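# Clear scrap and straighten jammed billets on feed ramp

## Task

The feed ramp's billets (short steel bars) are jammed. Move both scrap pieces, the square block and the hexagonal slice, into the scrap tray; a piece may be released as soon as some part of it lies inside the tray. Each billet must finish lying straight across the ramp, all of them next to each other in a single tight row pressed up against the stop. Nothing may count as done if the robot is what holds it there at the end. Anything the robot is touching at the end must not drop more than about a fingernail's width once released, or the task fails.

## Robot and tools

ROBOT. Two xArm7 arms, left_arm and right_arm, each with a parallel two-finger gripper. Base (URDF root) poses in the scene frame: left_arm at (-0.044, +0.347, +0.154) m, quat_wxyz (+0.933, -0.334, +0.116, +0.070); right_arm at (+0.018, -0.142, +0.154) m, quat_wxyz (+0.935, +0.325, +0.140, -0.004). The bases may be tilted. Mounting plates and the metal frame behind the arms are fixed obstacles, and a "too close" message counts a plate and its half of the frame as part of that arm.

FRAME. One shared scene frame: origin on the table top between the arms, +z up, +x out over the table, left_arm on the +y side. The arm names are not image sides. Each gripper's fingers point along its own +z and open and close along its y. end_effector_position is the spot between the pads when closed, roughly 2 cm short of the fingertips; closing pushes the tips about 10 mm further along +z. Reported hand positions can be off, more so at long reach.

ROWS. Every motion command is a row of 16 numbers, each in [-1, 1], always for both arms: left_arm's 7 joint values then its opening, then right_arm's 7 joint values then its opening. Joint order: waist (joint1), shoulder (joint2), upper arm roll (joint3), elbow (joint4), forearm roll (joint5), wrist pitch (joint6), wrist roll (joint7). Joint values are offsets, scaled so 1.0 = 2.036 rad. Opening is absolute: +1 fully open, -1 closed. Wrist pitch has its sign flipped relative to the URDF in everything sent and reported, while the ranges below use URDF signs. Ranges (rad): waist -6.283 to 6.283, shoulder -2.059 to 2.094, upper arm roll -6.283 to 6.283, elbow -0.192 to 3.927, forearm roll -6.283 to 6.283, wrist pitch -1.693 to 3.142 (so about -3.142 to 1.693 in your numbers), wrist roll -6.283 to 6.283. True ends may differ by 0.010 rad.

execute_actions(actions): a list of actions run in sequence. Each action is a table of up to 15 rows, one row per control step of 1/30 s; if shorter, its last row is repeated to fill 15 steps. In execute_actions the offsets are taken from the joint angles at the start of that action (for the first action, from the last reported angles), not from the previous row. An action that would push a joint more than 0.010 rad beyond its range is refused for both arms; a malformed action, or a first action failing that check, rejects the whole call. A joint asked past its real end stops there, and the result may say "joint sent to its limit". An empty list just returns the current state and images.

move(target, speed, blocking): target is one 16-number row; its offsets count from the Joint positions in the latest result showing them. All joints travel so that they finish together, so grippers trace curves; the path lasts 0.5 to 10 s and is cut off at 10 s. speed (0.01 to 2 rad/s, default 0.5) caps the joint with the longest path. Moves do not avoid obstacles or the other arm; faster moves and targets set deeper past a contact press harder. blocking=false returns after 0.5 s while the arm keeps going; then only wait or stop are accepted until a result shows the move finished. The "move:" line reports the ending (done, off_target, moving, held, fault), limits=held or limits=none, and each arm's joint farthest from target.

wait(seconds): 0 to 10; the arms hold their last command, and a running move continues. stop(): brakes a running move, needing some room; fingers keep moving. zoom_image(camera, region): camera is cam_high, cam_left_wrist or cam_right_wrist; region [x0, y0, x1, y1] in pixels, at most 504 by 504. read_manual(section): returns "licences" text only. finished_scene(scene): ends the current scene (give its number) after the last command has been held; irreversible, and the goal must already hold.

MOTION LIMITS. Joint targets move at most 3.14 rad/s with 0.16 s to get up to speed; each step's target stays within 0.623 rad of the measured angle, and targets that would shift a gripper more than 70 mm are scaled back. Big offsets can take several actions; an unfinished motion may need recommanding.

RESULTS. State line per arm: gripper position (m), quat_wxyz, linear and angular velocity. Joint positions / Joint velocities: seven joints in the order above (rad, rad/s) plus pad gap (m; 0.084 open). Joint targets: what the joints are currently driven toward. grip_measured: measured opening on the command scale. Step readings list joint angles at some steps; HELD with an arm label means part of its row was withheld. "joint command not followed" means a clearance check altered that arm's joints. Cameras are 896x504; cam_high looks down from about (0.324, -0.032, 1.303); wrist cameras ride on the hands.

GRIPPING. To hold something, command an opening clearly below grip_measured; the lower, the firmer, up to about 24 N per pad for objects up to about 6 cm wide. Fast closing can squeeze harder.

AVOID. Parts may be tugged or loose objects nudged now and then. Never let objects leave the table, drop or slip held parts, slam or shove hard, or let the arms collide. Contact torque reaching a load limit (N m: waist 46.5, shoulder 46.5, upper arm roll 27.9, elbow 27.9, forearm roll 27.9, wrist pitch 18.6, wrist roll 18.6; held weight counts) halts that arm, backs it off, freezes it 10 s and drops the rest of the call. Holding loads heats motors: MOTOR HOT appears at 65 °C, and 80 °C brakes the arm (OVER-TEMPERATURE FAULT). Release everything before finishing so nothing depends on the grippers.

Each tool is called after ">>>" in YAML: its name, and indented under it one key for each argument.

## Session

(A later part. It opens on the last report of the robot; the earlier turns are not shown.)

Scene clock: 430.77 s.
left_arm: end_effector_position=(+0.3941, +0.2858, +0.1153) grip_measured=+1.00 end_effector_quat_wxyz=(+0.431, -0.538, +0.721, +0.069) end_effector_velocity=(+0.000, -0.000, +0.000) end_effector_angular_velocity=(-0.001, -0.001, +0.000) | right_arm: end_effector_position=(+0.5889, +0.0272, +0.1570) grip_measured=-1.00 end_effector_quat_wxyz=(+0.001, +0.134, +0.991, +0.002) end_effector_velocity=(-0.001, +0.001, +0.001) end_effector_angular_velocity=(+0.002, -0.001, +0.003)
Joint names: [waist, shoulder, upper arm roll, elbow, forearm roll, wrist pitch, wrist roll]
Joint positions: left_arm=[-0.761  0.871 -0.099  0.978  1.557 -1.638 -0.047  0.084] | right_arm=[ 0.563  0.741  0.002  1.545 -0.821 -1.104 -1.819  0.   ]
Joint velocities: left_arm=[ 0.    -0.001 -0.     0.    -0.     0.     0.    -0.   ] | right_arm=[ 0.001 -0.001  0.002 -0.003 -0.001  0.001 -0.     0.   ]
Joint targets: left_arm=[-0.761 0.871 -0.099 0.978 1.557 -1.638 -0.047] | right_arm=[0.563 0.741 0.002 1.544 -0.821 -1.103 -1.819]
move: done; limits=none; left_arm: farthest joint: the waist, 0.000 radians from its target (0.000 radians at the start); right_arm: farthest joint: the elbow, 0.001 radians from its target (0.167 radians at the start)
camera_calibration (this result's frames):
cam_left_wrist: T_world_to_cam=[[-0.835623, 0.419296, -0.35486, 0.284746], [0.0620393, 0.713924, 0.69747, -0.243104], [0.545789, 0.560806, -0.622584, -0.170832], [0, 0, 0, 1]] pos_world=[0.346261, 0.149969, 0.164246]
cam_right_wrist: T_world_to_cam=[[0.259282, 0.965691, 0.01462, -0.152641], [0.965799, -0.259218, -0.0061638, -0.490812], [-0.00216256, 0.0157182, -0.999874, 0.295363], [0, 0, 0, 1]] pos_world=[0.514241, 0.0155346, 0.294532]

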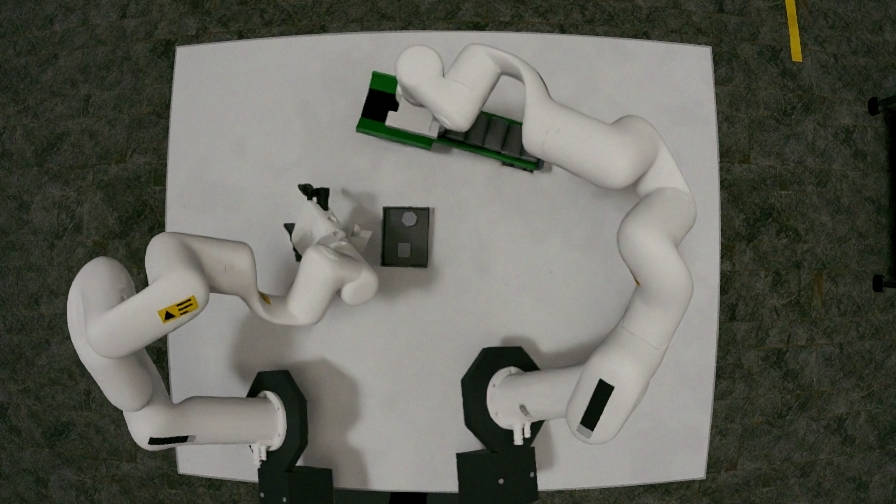

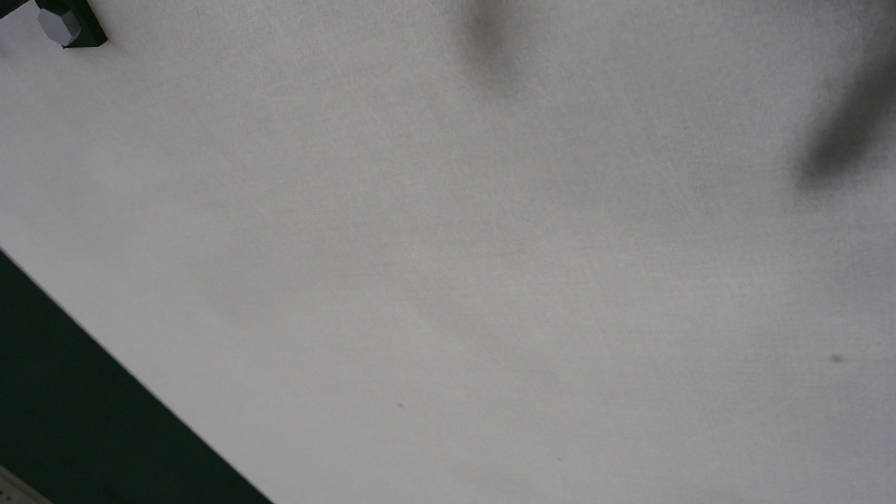

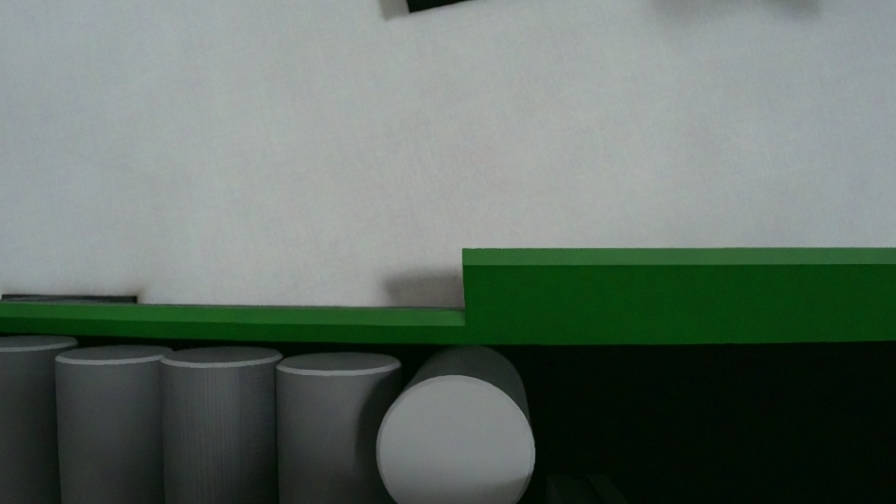

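>>> move:
  target: [0,0,0,0,0,0,0,1,0.0246,-0.0216,0,0.0088,0.0216,-0.0344,-0.0128,-1]
  speed: 0.3

>>> move:
  target: [0,0,0,0,0,0,0,1,-0.0015,-0.0643,0,-0.0712,-0.005,0.0123,0.7715,0.5]
  speed: 0.8

Scene clock: 461.03 s.
left_arm: end_effector_position=(+0.3941, +0.2858, +0.1153) grip_measured=+1.00 end_effector_quat_wxyz=(+0.431, -0.538, +0.721, +0.069) end_effector_velocity=(-0.000, -0.001, -0.000) end_effector_angular_velocity=(-0.001, +0.001, -0.001) | right_arm: end_effector_position=(+0.5873, +0.0264, +0.1963) grip_measured=-1.00 end_effector_quat_wxyz=(+0.000, +0.132, +0.991, +0.002) end_effector_velocity=(+0.000, +0.001, +0.003) end_effector_angular_velocity=(+0.003, -0.002, +0.001)
Joint names: [waist, shoulder, upper arm roll, elbow, forearm roll, wrist pitch, wrist roll]
Joint positions: left_arm=[-0.761  0.871 -0.099  0.978  1.557 -1.638 -0.047  0.084] | right_arm=[ 0.613  0.697  0.002  1.562 -0.778 -1.173 -1.845  0.   ]
Joint velocities: left_arm=[-0.     0.001 -0.     0.001 -0.     0.001  0.    -0.   ] | right_arm=[ 0.002 -0.003  0.002  0.001  0.002 -0.001 -0.001  0.   ]
Joint targets: left_arm=[-0.761 0.871 -0.099 0.978 1.557 -1.638 -0.047] | right_arm=[0.613 0.697 0.002 1.563 -0.777 -1.174 -1.845]
move: done; limits=none; left_arm: farthest joint: the waist, 0.000 radians from its target (0.000 radians at the start); right_arm: farthest joint: the elbow, 0.001 radians from its target (0.019 radians at the start)
camera_calibration (this result's frames):
cam_left_wrist: T_world_to_cam=[[-0.835623, 0.419296, -0.35486, 0.284746], [0.0620395, 0.713924, 0.69747, -0.243104], [0.545789, 0.560806, -0.622584, -0.170832], [0, 0, 0, 1]] pos_world=[0.346261, 0.149969, 0.164246]
cam_right_wrist: T_world_to_cam=[[0.254469, 0.966975, 0.0143167, -0.149174], [0.967072, -0.254377, -0.00795636, -0.489768], [-0.00405175, 0.01587, -0.999866, 0.335767], [0, 0, 0, 1]] pos_world=[0.512962, 0.0143337, 0.333961]

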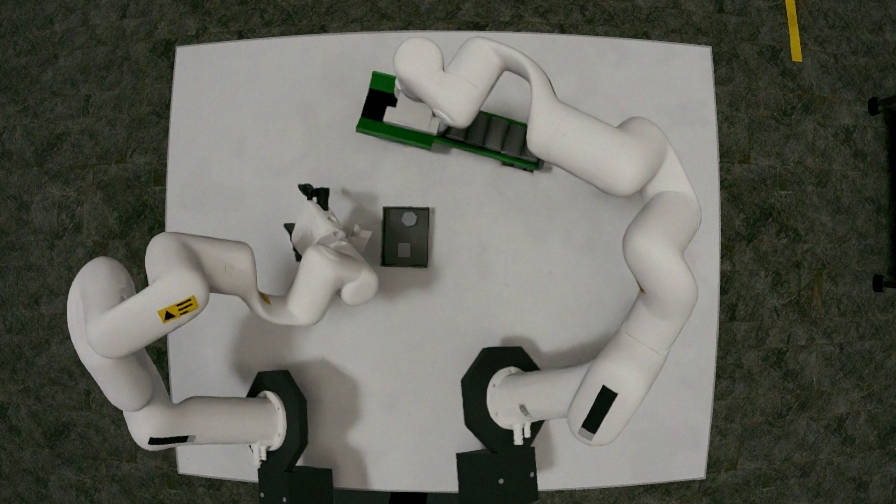

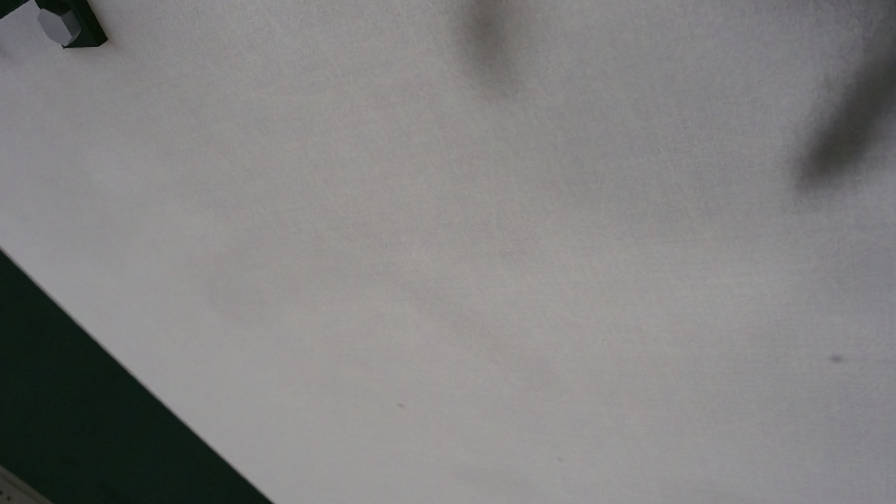

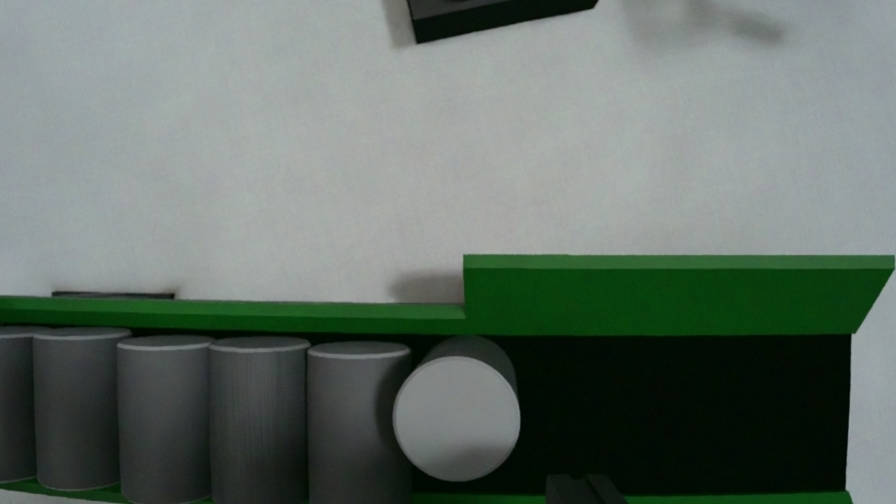

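Scene clock: 463.77 s.
left_arm: end_effector_position=(+0.3941, +0.2858, +0.1153) grip_measured=+1.00 end_effector_quat_wxyz=(+0.431, -0.538, +0.721, +0.069) end_effector_velocity=(+0.000, -0.000, +0.000) end_effector_angular_velocity=(-0.001, -0.001, +0.000) | right_arm: end_effector_position=(+0.5716, -0.0015, +0.2103) grip_measured=+0.49 end_effector_quat_wxyz=(-0.001, +0.790, +0.612, +0.008) end_effector_velocity=(-0.000, +0.001, +0.000) end_effector_angular_velocity=(+0.001, +0.000, -0.002)
Joint names: [waist, shoulder, upper arm roll, elbow, forearm roll, wrist pitch, wrist roll]
Joint positions: left_arm=[-0.761  0.871 -0.099  0.978  1.557 -1.638 -0.047  0.084] | right_arm=[ 0.61   0.566  0.002  1.417 -0.788 -1.148 -0.274  0.065]
Joint velocities: left_arm=[ 0.    -0.    -0.     0.001 -0.    -0.    -0.    -0.   ] | right_arm=[-0.    -0.     0.001 -0.     0.001 -0.     0.002 -0.   ]
Joint targets: left_arm=[-0.761 0.871 -0.099 0.978 1.557 -1.638 -0.047] | right_arm=[0.610 0.566 0.002 1.417 -0.788 -1.148 -0.274]
move: done; limits=none; left_arm: farthest joint: the waist, 0.000 radians from its target (0.000 radians at the start); right_arm: farthest joint: the waist, 0.000 radians from its target (0.003 radians at the start)
camera_calibration (this result's frames):
cam_left_wrist: T_world_to_cam=[[-0.835623, 0.419296, -0.35486, 0.284746], [0.0620396, 0.713924, 0.69747, -0.243104], [0.545789, 0.560806, -0.622584, -0.170832], [0, 0, 0, 1]] pos_world=[0.346261, 0.149969, 0.164245]
cam_right_wrist: T_world_to_cam=[[0.969682, -0.243597, 0.0194394, -0.530095], [-0.243145, -0.969717, -0.0230178, 0.212273], [0.0244577, 0.0175933, -0.999546, 0.333808], [0, 0, 0, 1]] pos_world=[0.557473, 0.0708419, 0.348847]

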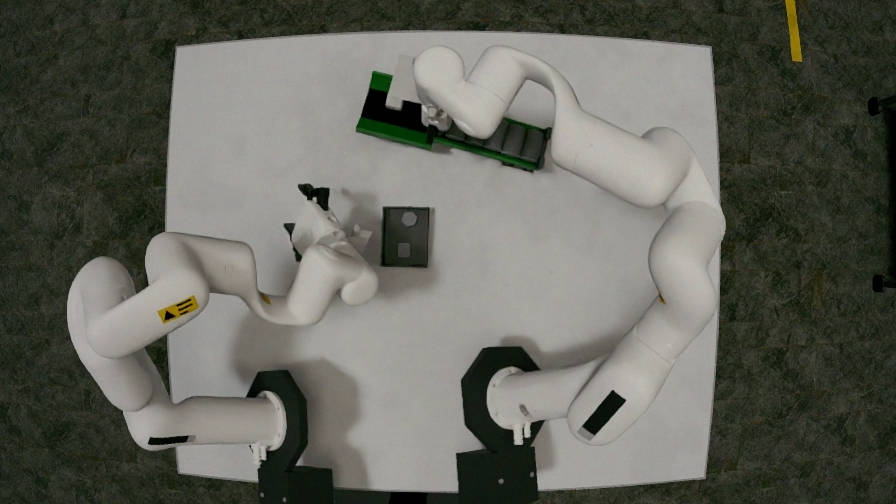

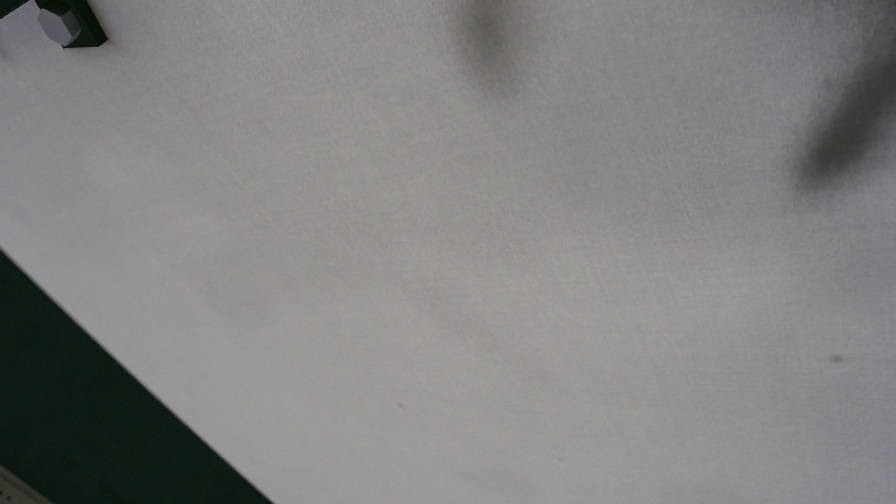

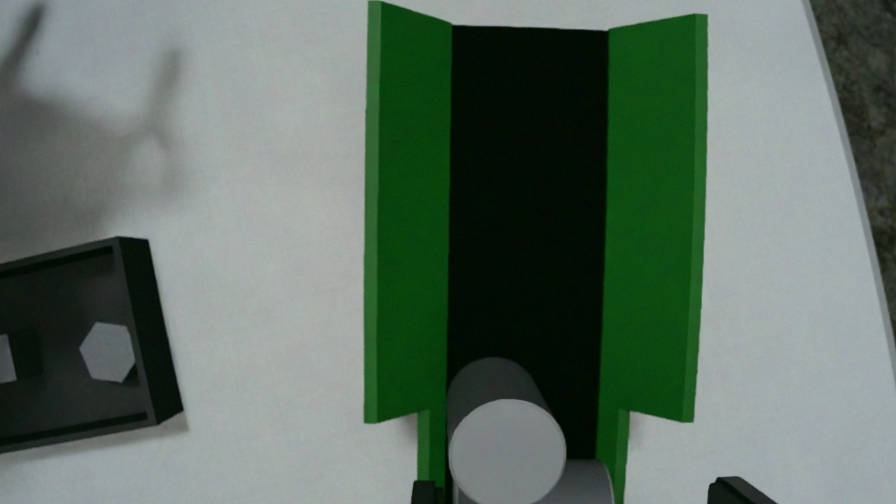

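>>> move:
  target: [0,0,0,0,0,0,0,1,0.0118,-0.0182,0,-0.0255,0,0.004,0,0.5]
  speed: 0.3

>>> move:
  target: [0,0,0,0,0,0,0,1,-0.048,0.042,0,-0.0173,-0.042,0.0667,0.0247,0.5]
  speed: 0.15

Scene clock: 474.70 s.
left_arm: end_effector_position=(+0.3941, +0.2858, +0.1153) grip_measured=+1.00 end_effector_quat_wxyz=(+0.431, -0.538, +0.721, +0.069) end_effector_velocity=(+0.000, -0.000, +0.000) end_effector_angular_velocity=(+0.000, -0.001, +0.000) | right_arm: end_effector_position=(+0.5580, +0.0009, +0.2194) grip_measured=+0.49 end_effector_quat_wxyz=(-0.001, +0.782, +0.623, +0.014) end_effector_velocity=(-0.001, +0.001, +0.001) end_effector_angular_velocity=(+0.003, -0.001, +0.003)
Joint names: [waist, shoulder, upper arm roll, elbow, forearm roll, wrist pitch, wrist roll]
Joint positions: left_arm=[-0.761  0.871 -0.099  0.978  1.557 -1.638 -0.047  0.084] | right_arm=[ 0.634  0.53   0.001  1.366 -0.788 -1.14  -0.274  0.065]
Joint velocities: left_arm=[-0.     0.    -0.     0.    -0.    -0.001 -0.    -0.   ] | right_arm=[ 0.001 -0.002  0.001 -0.003  0.001  0.002 -0.     0.   ]
Joint targets: left_arm=[-0.761 0.871 -0.099 0.978 1.557 -1.638 -0.047] | right_arm=[0.634 0.529 0.002 1.365 -0.788 -1.140 -0.274]
move: done; limits=none; left_arm: farthest joint: the waist, 0.000 radians from its target (0.000 radians at the start); right_arm: farthest joint: the shoulder, 0.001 radians from its target (0.037 radians at the start)
camera_calibration (this result's frames):
cam_left_wrist: T_world_to_cam=[[-0.835623, 0.419296, -0.35486, 0.284746], [0.0620396, 0.713924, 0.69747, -0.243104], [0.545789, 0.560806, -0.622584, -0.170832], [0, 0, 0, 1]] pos_world=[0.346261, 0.149969, 0.164245]
cam_right_wrist: T_world_to_cam=[[0.975782, -0.217007, 0.0275281, -0.521742], [-0.216149, -0.975865, -0.0310873, 0.198261], [0.0336099, 0.0243843, -0.999138, 0.338012], [0, 0, 0, 1]] pos_world=[0.5406, 0.0720125, 0.358246]

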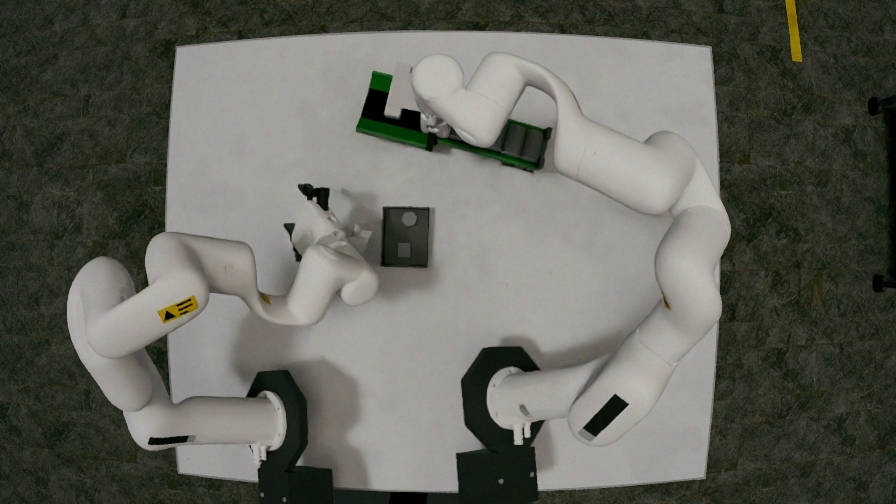

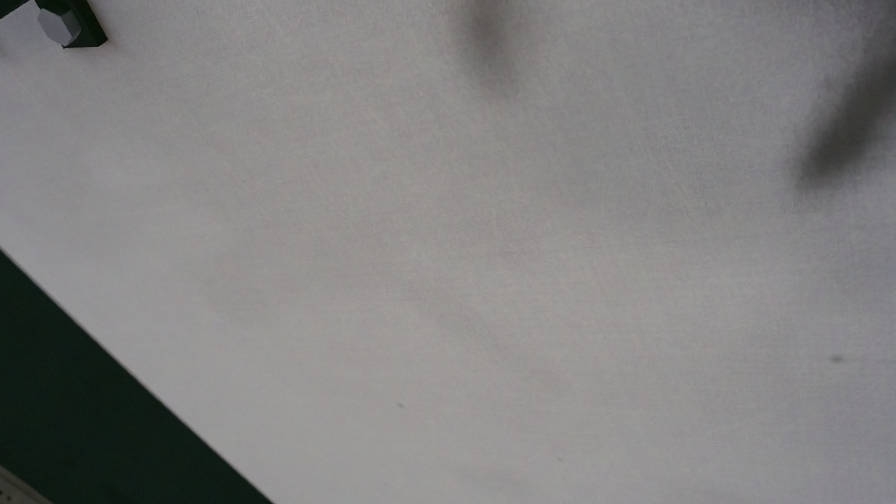

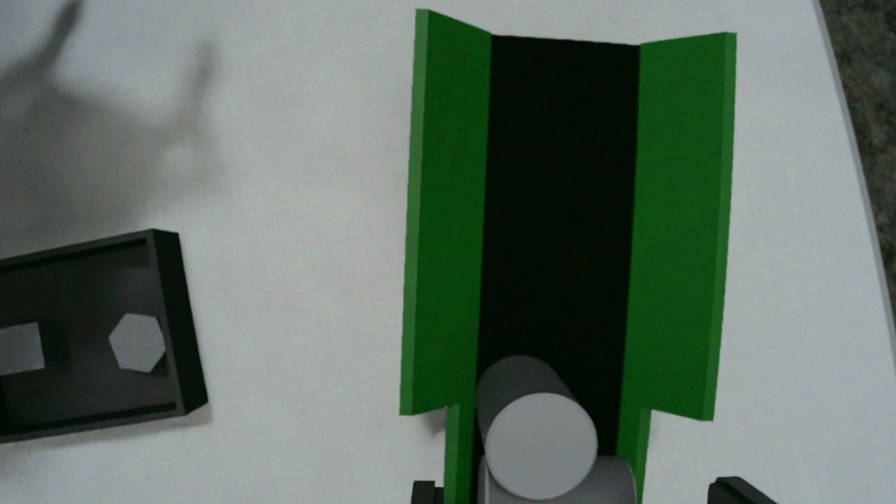

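Scene clock: 476.17 s.
left_arm: end_effector_position=(+0.3941, +0.2858, +0.1153) grip_measured=+1.00 end_effector_quat_wxyz=(+0.431, -0.538, +0.721, +0.069) end_effector_velocity=(-0.000, +0.000, +0.000) end_effector_angular_velocity=(+0.000, -0.000, +0.000) | right_arm: end_effector_position=(+0.5584, +0.0046, +0.1482) grip_measured=+0.49 end_effector_quat_wxyz=(-0.005, +0.784, +0.621, +0.015) end_effector_velocity=(-0.001, -0.001, -0.003) end_effector_angular_velocity=(-0.003, +0.003, -0.000)
Joint names: [waist, shoulder, upper arm roll, elbow, forearm roll, wrist pitch, wrist roll]
Joint positions: left_arm=[-0.761  0.871 -0.099  0.978  1.557 -1.638 -0.047  0.084] | right_arm=[ 0.536  0.615  0.002  1.331 -0.873 -1.005 -0.224  0.065]
Joint velocities: left_arm=[ 0.    -0.001 -0.    -0.001 -0.    -0.    -0.    -0.   ] | right_arm=[-0.002  0.002 -0.002 -0.001 -0.001  0.001  0.    -0.   ]
Joint targets: left_arm=[-0.761 0.871 -0.099 0.978 1.557 -1.638 -0.047] | right_arm=[0.536 0.615 0.001 1.331 -0.873 -1.004 -0.224]
move: done; limits=none; left_arm: farthest joint: the waist, 0.000 radians from its target (0.000 radians at the start); right_arm: farthest joint: the shoulder, 0.001 radians from its target (0.086 radians at the start)
camera_calibration (this result's frames):
cam_left_wrist: T_world_to_cam=[[-0.835623, 0.419296, -0.35486, 0.284746], [0.0620396, 0.713924, 0.69747, -0.243104], [0.545789, 0.560806, -0.622584, -0.170832], [0, 0, 0, 1]] pos_world=[0.346261, 0.149969, 0.164245]
cam_right_wrist: T_world_to_cam=[[0.974763, -0.222159, 0.0219519, -0.517988], [-0.221267, -0.97451, -0.0370167, 0.20344], [0.0296159, 0.0312253, -0.999074, 0.268906], [0, 0, 0, 1]] pos_world=[0.541966, 0.0747817, 0.287558]

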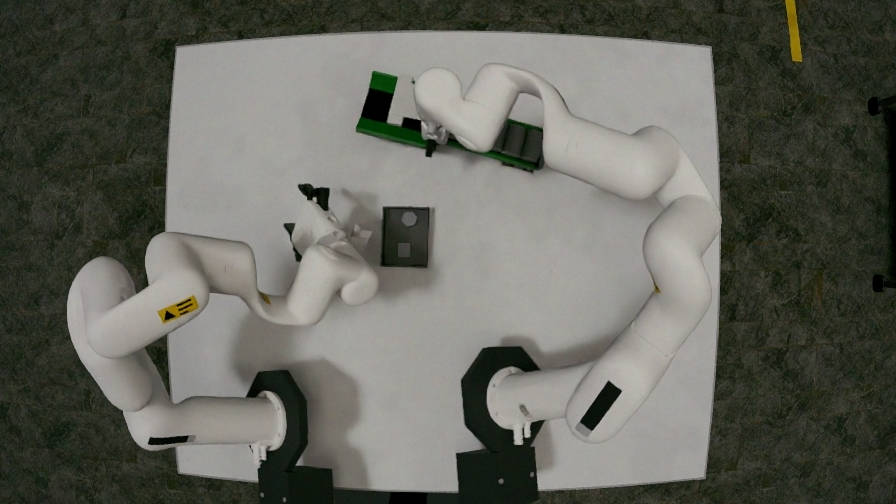

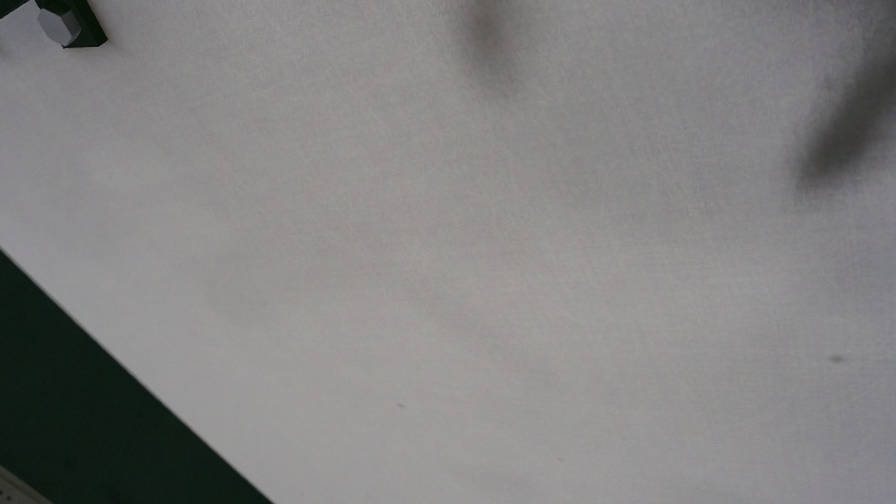

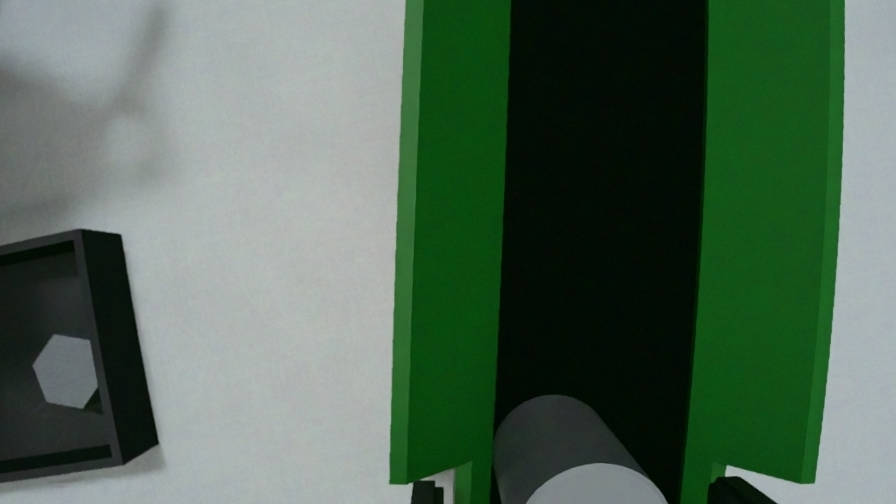

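>>> move:
  target: [0,0,0,0,0,0,0,1,-0.0085,0.0,0,-0.0075,-0.006,0.0096,0.0033,0.5]
  speed: 0.1

>>> move:
  target: [0,0,0,0,0,0,0,1,0,0,0,0,0,0,0,-1]

>>> move:
  target: [0,0,0,0,0,0,0,1,0.0506,-0.0442,0,0.0182,0.0442,-0.0702,-0.026,-1]
  speed: 0.15

Scene clock: 488.60 s.
left_arm: end_effector_position=(+0.3941, +0.2858, +0.1153) grip_measured=+1.00 end_effector_quat_wxyz=(+0.431, -0.538, +0.721, +0.069) end_effector_velocity=(+0.000, -0.001, +0.000) end_effector_angular_velocity=(-0.003, +0.000, +0.000) | right_arm: end_effector_position=(+0.5571, +0.0011, +0.1393) grip_measured=+0.49 end_effector_quat_wxyz=(-0.007, +0.785, +0.620, +0.014) end_effector_velocity=(+0.000, -0.001, -0.001) end_effector_angular_velocity=(-0.001, +0.000, -0.001)
Joint names: [waist, shoulder, upper arm roll, elbow, forearm roll, wrist pitch, wrist roll]
Joint positions: left_arm=[-0.761  0.871 -0.099  0.978  1.557 -1.638 -0.047  0.084] | right_arm=[ 0.519  0.615  0.002  1.316 -0.885 -0.985 -0.217  0.065]
Joint velocities: left_arm=[-0.    -0.001 -0.     0.001 -0.     0.002  0.     0.   ] | right_arm=[-0.002 -0.    -0.001 -0.002 -0.002  0.002  0.001 -0.   ]
Joint targets: left_arm=[-0.761 0.871 -0.099 0.978 1.557 -1.638 -0.047] | right_arm=[0.519 0.615 0.002 1.315 -0.885 -0.985 -0.217]
move: done; limits=none; left_arm: farthest joint: the waist, 0.000 radians from its target (0.000 radians at the start); right_arm: farthest joint: the waist, 0.001 radians from its target (0.017 radians at the start)
camera_calibration (this result's frames):
cam_left_wrist: T_world_to_cam=[[-0.835623, 0.419296, -0.35486, 0.284746], [0.0620395, 0.713924, 0.69747, -0.243104], [0.545789, 0.560806, -0.622584, -0.170832], [0, 0, 0, 1]] pos_world=[0.346261, 0.149969, 0.164245]
cam_right_wrist: T_world_to_cam=[[0.974097, -0.225329, 0.0190332, -0.516506], [-0.224475, -0.973698, -0.0390223, 0.201458], [0.0273255, 0.033739, -0.999057, 0.261509], [0, 0, 0, 1]] pos_world=[0.541203, 0.0709519, 0.278955]

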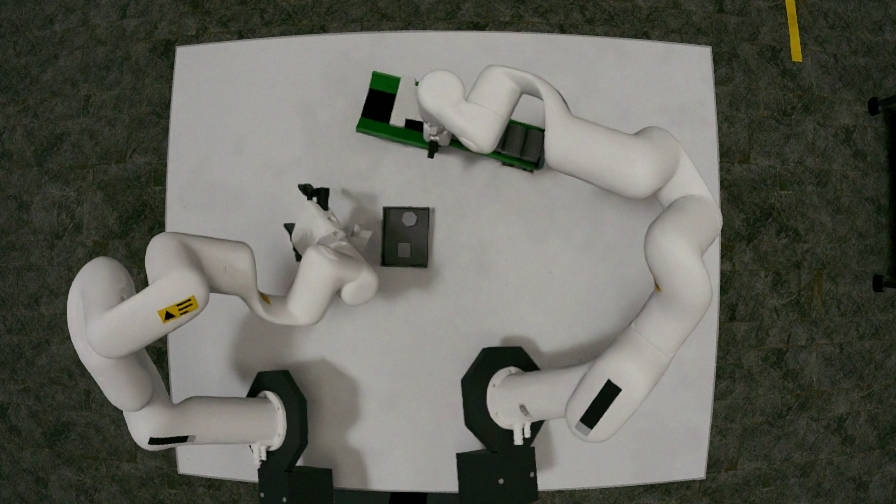

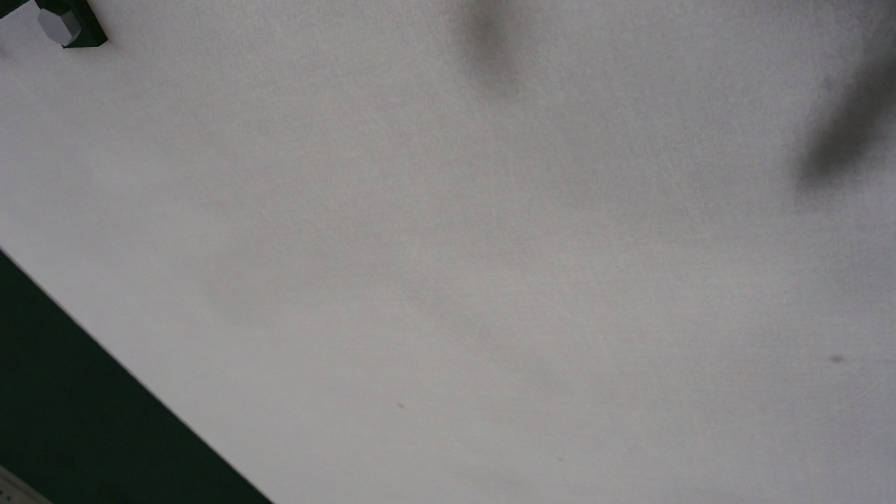

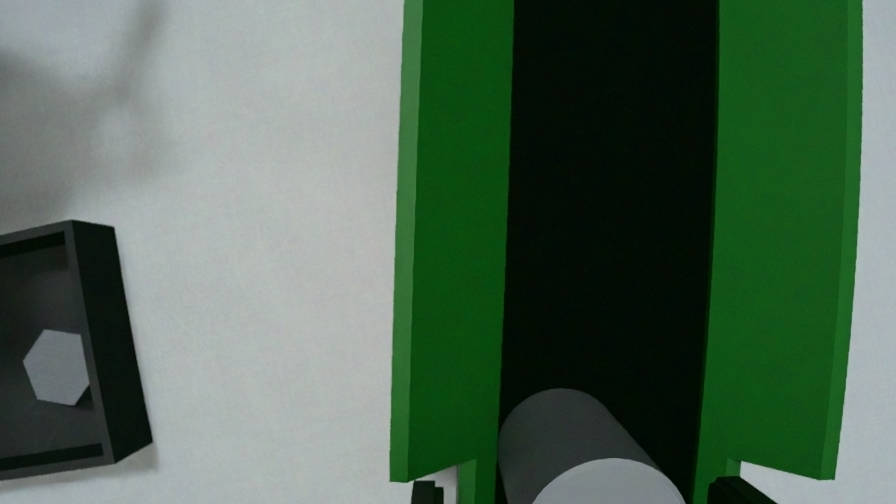

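Scene clock: 489.10 s.
left_arm: end_effector_position=(+0.3941, +0.2858, +0.1153) grip_measured=+1.00 end_effector_quat_wxyz=(+0.431, -0.538, +0.721, +0.069) end_effector_velocity=(+0.000, +0.000, +0.000) end_effector_angular_velocity=(+0.001, -0.000, +0.001) | right_arm: end_effector_position=(+0.5584, +0.0007, +0.1402) grip_measured=-0.11 end_effector_quat_wxyz=(-0.006, +0.785, +0.619, +0.016) end_effector_velocity=(-0.001, +0.001, +0.000) end_effector_angular_velocity=(+0.002, +0.000, +0.003)
Joint names: [waist, shoulder, upper arm roll, elbow, forearm roll, wrist pitch, wrist roll]
Joint positions: left_arm=[-0.761  0.871 -0.099  0.978  1.557 -1.638 -0.047  0.084] | right_arm=[ 0.519  0.614  0.001  1.317 -0.886 -0.985 -0.217  0.039]
Joint velocities: left_arm=[ 0.    -0.     0.    -0.    -0.    -0.001 -0.     0.   ] | right_arm=[ 0.     0.001  0.002 -0.001  0.     0.001 -0.     0.   ]
Joint targets: left_arm=[-0.761 0.871 -0.099 0.978 1.557 -1.638 -0.047] | right_arm=[0.519 0.615 0.002 1.316 -0.885 -0.985 -0.217]
move: done; limits=none; left_arm: farthest joint: the waist, 0.000 radians from its target (0.000 radians at the start); right_arm: farthest joint: the shoulder, 0.001 radians from its target (0.000 radians at the start)
camera_calibration (this result's frames):
cam_left_wrist: T_world_to_cam=[[-0.835623, 0.419296, -0.35486, 0.284746], [0.0620394, 0.713924, 0.69747, -0.243104], [0.545789, 0.560806, -0.622584, -0.170832], [0, 0, 0, 1]] pos_world=[0.346261, 0.149969, 0.164245]
cam_right_wrist: T_world_to_cam=[[0.973657, -0.227044, 0.0210463, -0.517916], [-0.226075, -0.973264, -0.0405738, 0.202598], [0.0296956, 0.0347469, -0.998955, 0.261023], [0, 0, 0, 1]] pos_world=[0.542323, 0.0705218, 0.27987]

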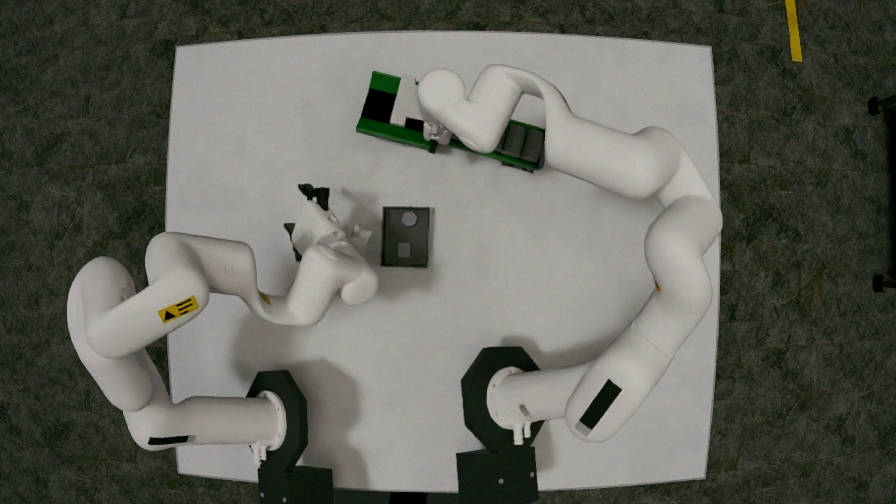

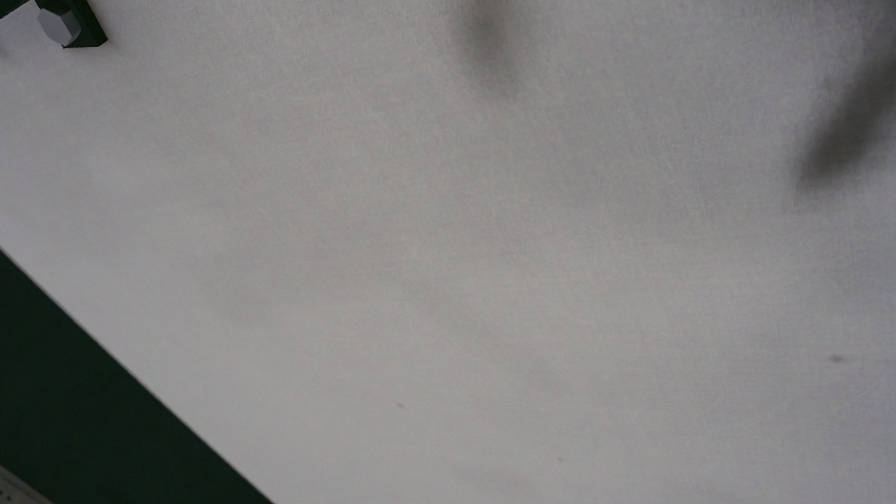

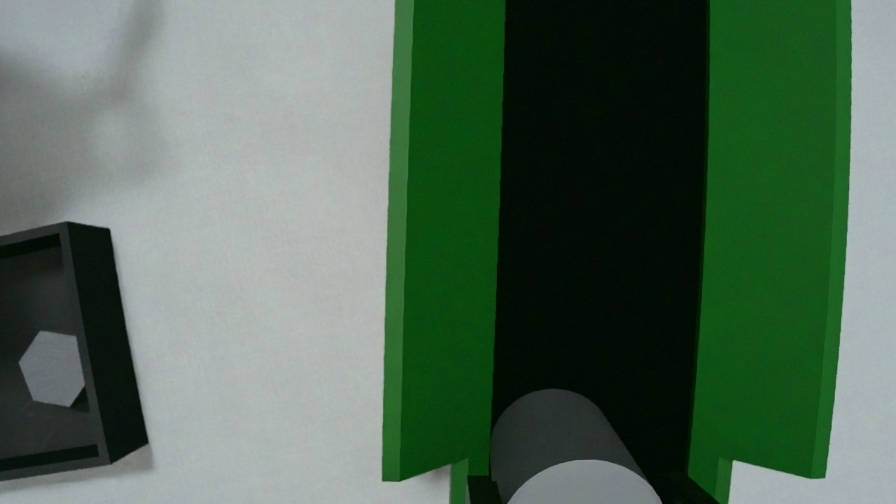

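Scene clock: 490.60 s.
left_arm: end_effector_position=(+0.3941, +0.2858, +0.1153) grip_measured=+1.00 end_effector_quat_wxyz=(+0.431, -0.538, +0.721, +0.069) end_effector_velocity=(+0.001, -0.000, +0.000) end_effector_angular_velocity=(-0.001, -0.001, +0.001) | right_arm: end_effector_position=(+0.5594, -0.0031, +0.2148) grip_measured=-0.11 end_effector_quat_wxyz=(-0.001, +0.784, +0.621, +0.015) end_effector_velocity=(+0.000, +0.001, +0.003) end_effector_angular_velocity=(+0.003, -0.003, +0.002)
Joint names: [waist, shoulder, upper arm roll, elbow, forearm roll, wrist pitch, wrist roll]
Joint positions: left_arm=[-0.761  0.871 -0.099  0.978  1.557 -1.638 -0.047  0.084] | right_arm=[ 0.622  0.524  0.001  1.354 -0.796 -1.128 -0.27   0.039]
Joint velocities: left_arm=[-0.    -0.001 -0.     0.001  0.    -0.    -0.     0.   ] | right_arm=[ 0.003 -0.002  0.002  0.002  0.001 -0.002 -0.001  0.   ]
Joint targets: left_arm=[-0.761 0.871 -0.099 0.978 1.557 -1.638 -0.047] | right_arm=[0.622 0.524 0.001 1.354 -0.796 -1.128 -0.270]
move: done; limits=none; left_arm: farthest joint: the waist, 0.000 radians from its target (0.000 radians at the start); right_arm: farthest joint: the waist, 0.000 radians from its target (0.103 radians at the start)
camera_calibration (this result's frames):
cam_left_wrist: T_world_to_cam=[[-0.835623, 0.419296, -0.35486, 0.284746], [0.0620395, 0.713924, 0.69747, -0.243104], [0.545789, 0.560806, -0.622584, -0.170832], [0, 0, 0, 1]] pos_world=[0.346261, 0.149968, 0.164246]
cam_right_wrist: T_world_to_cam=[[0.974463, -0.222677, 0.028936, -0.523394], [-0.221721, -0.974555, -0.0329007, 0.198028], [0.035526, 0.0256447, -0.99904, 0.332407], [0, 0, 0, 1]] pos_world=[0.542125, 0.0679169, 0.353748]

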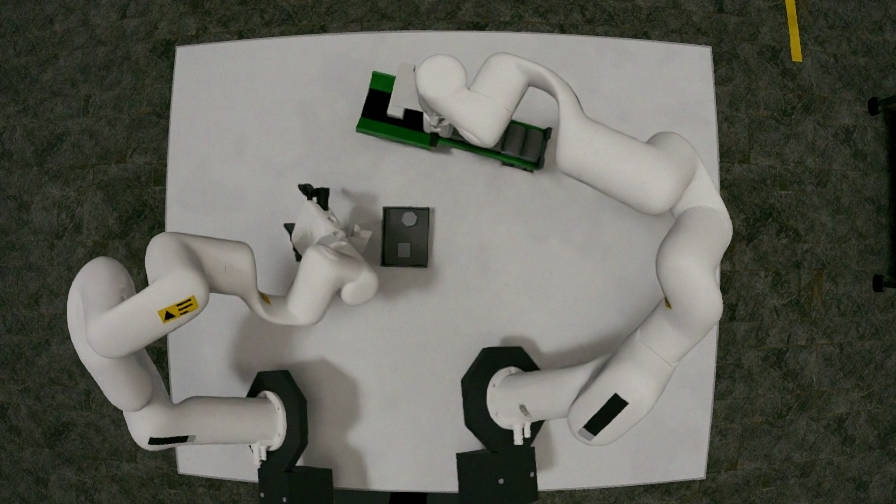

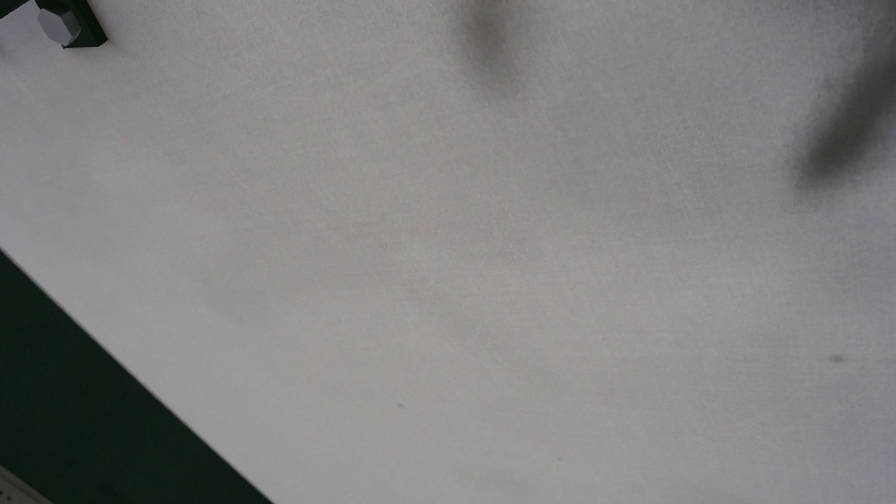

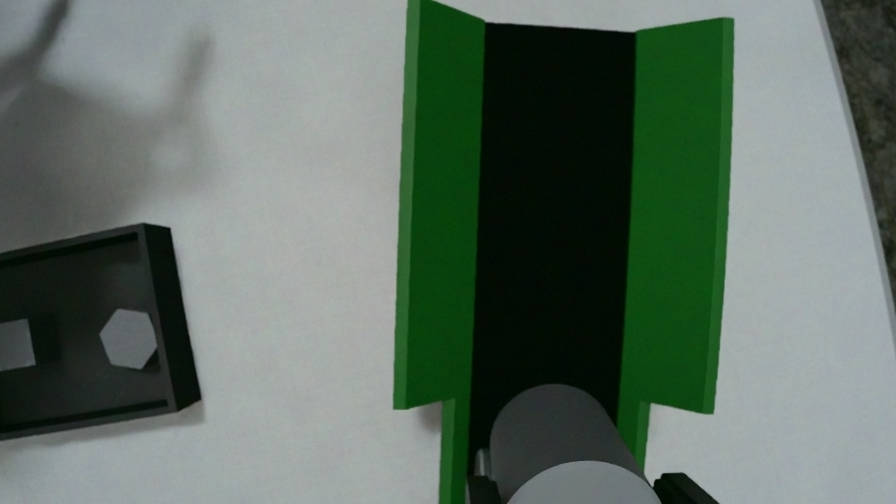

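>>> move:
  target: [0,0,0,0,0,0,0,1,0,0,0,0,0,0.39,0.13,-1]
  speed: 0.4

Scene clock: 498.30 s.
left_arm: end_effector_position=(+0.3941, +0.2858, +0.1153) grip_measured=+1.00 end_effector_quat_wxyz=(+0.431, -0.538, +0.721, +0.069) end_effector_velocity=(-0.000, +0.000, +0.000) end_effector_angular_velocity=(+0.001, -0.000, +0.000) | right_arm: end_effector_position=(+0.6316, +0.1316, +0.3485) grip_measured=-0.11 end_effector_quat_wxyz=(-0.199, +0.786, +0.471, +0.347) end_effector_velocity=(+0.000, +0.001, +0.002) end_effector_angular_velocity=(+0.005, -0.003, -0.000)
Joint names: [waist, shoulder, upper arm roll, elbow, forearm roll, wrist pitch, wrist roll]
Joint positions: left_arm=[-0.761  0.871 -0.099  0.978  1.557 -1.638 -0.047  0.084] | right_arm=[ 0.622  0.524  0.001  1.354 -0.796 -0.334 -0.006  0.039]
Joint velocities: left_arm=[-0.     0.     0.    -0.     0.    -0.001 -0.    -0.   ] | right_arm=[ 0.    -0.001  0.001  0.    -0.     0.004  0.001 -0.   ]
Joint targets: left_arm=[-0.761 0.871 -0.099 0.978 1.557 -1.638 -0.047] | right_arm=[0.622 0.524 0.001 1.354 -0.796 -0.334 -0.006]
move: done; limits=none; left_arm: farthest joint: the waist, 0.000 radians from its target (0.000 radians at the start); right_arm: farthest joint: the waist, 0.000 radians from its target (0.000 radians at the start)
camera_calibration (this result's frames):
cam_left_wrist: T_world_to_cam=[[-0.835623, 0.419296, -0.35486, 0.284746], [0.0620393, 0.713924, 0.69747, -0.243104], [0.545789, 0.560806, -0.622584, -0.170832], [0, 0, 0, 1]] pos_world=[0.346261, 0.149968, 0.164246]
cam_right_wrist: T_world_to_cam=[[0.876807, -0.480088, 0.0269201, -0.471365], [-0.306524, -0.601199, -0.737972, 0.59984], [0.370476, 0.638808, -0.674294, 0.054518], [0, 0, 0, 1]] pos_world=[0.576964, 0.0994999, 0.492116]

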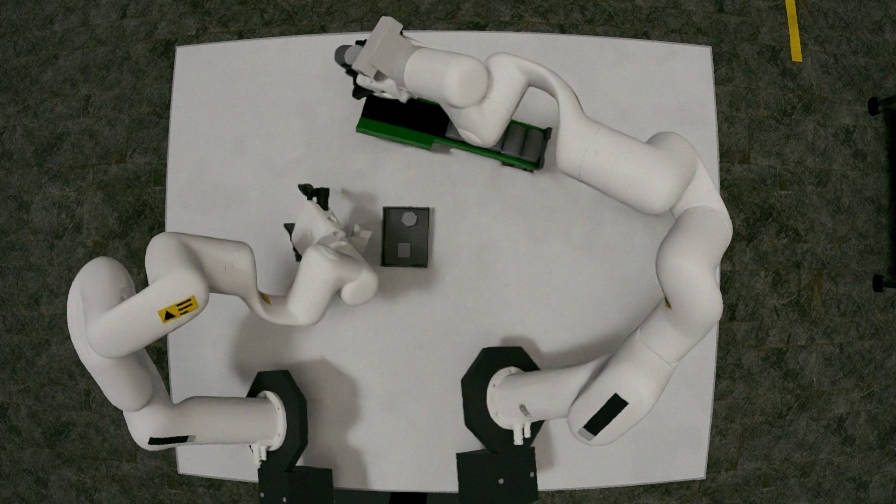

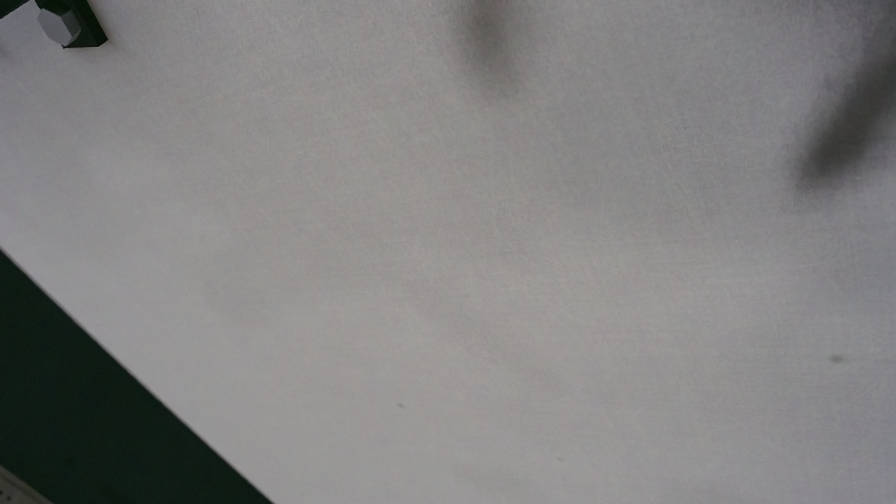

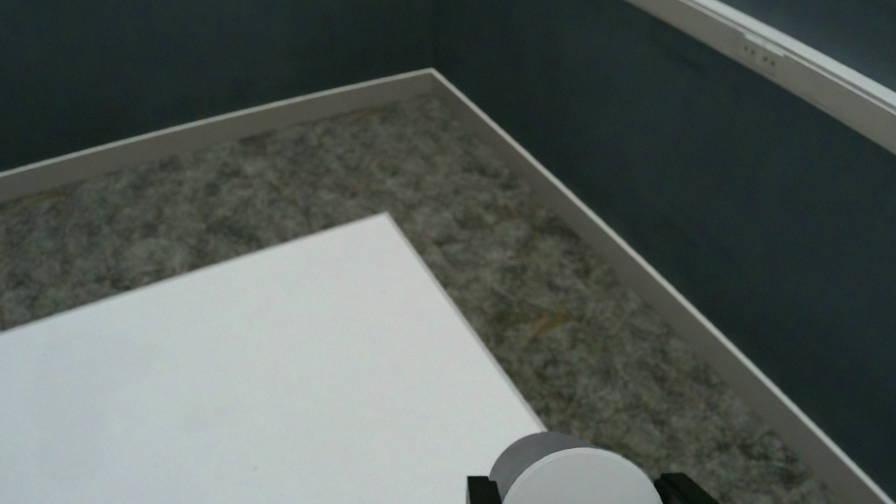

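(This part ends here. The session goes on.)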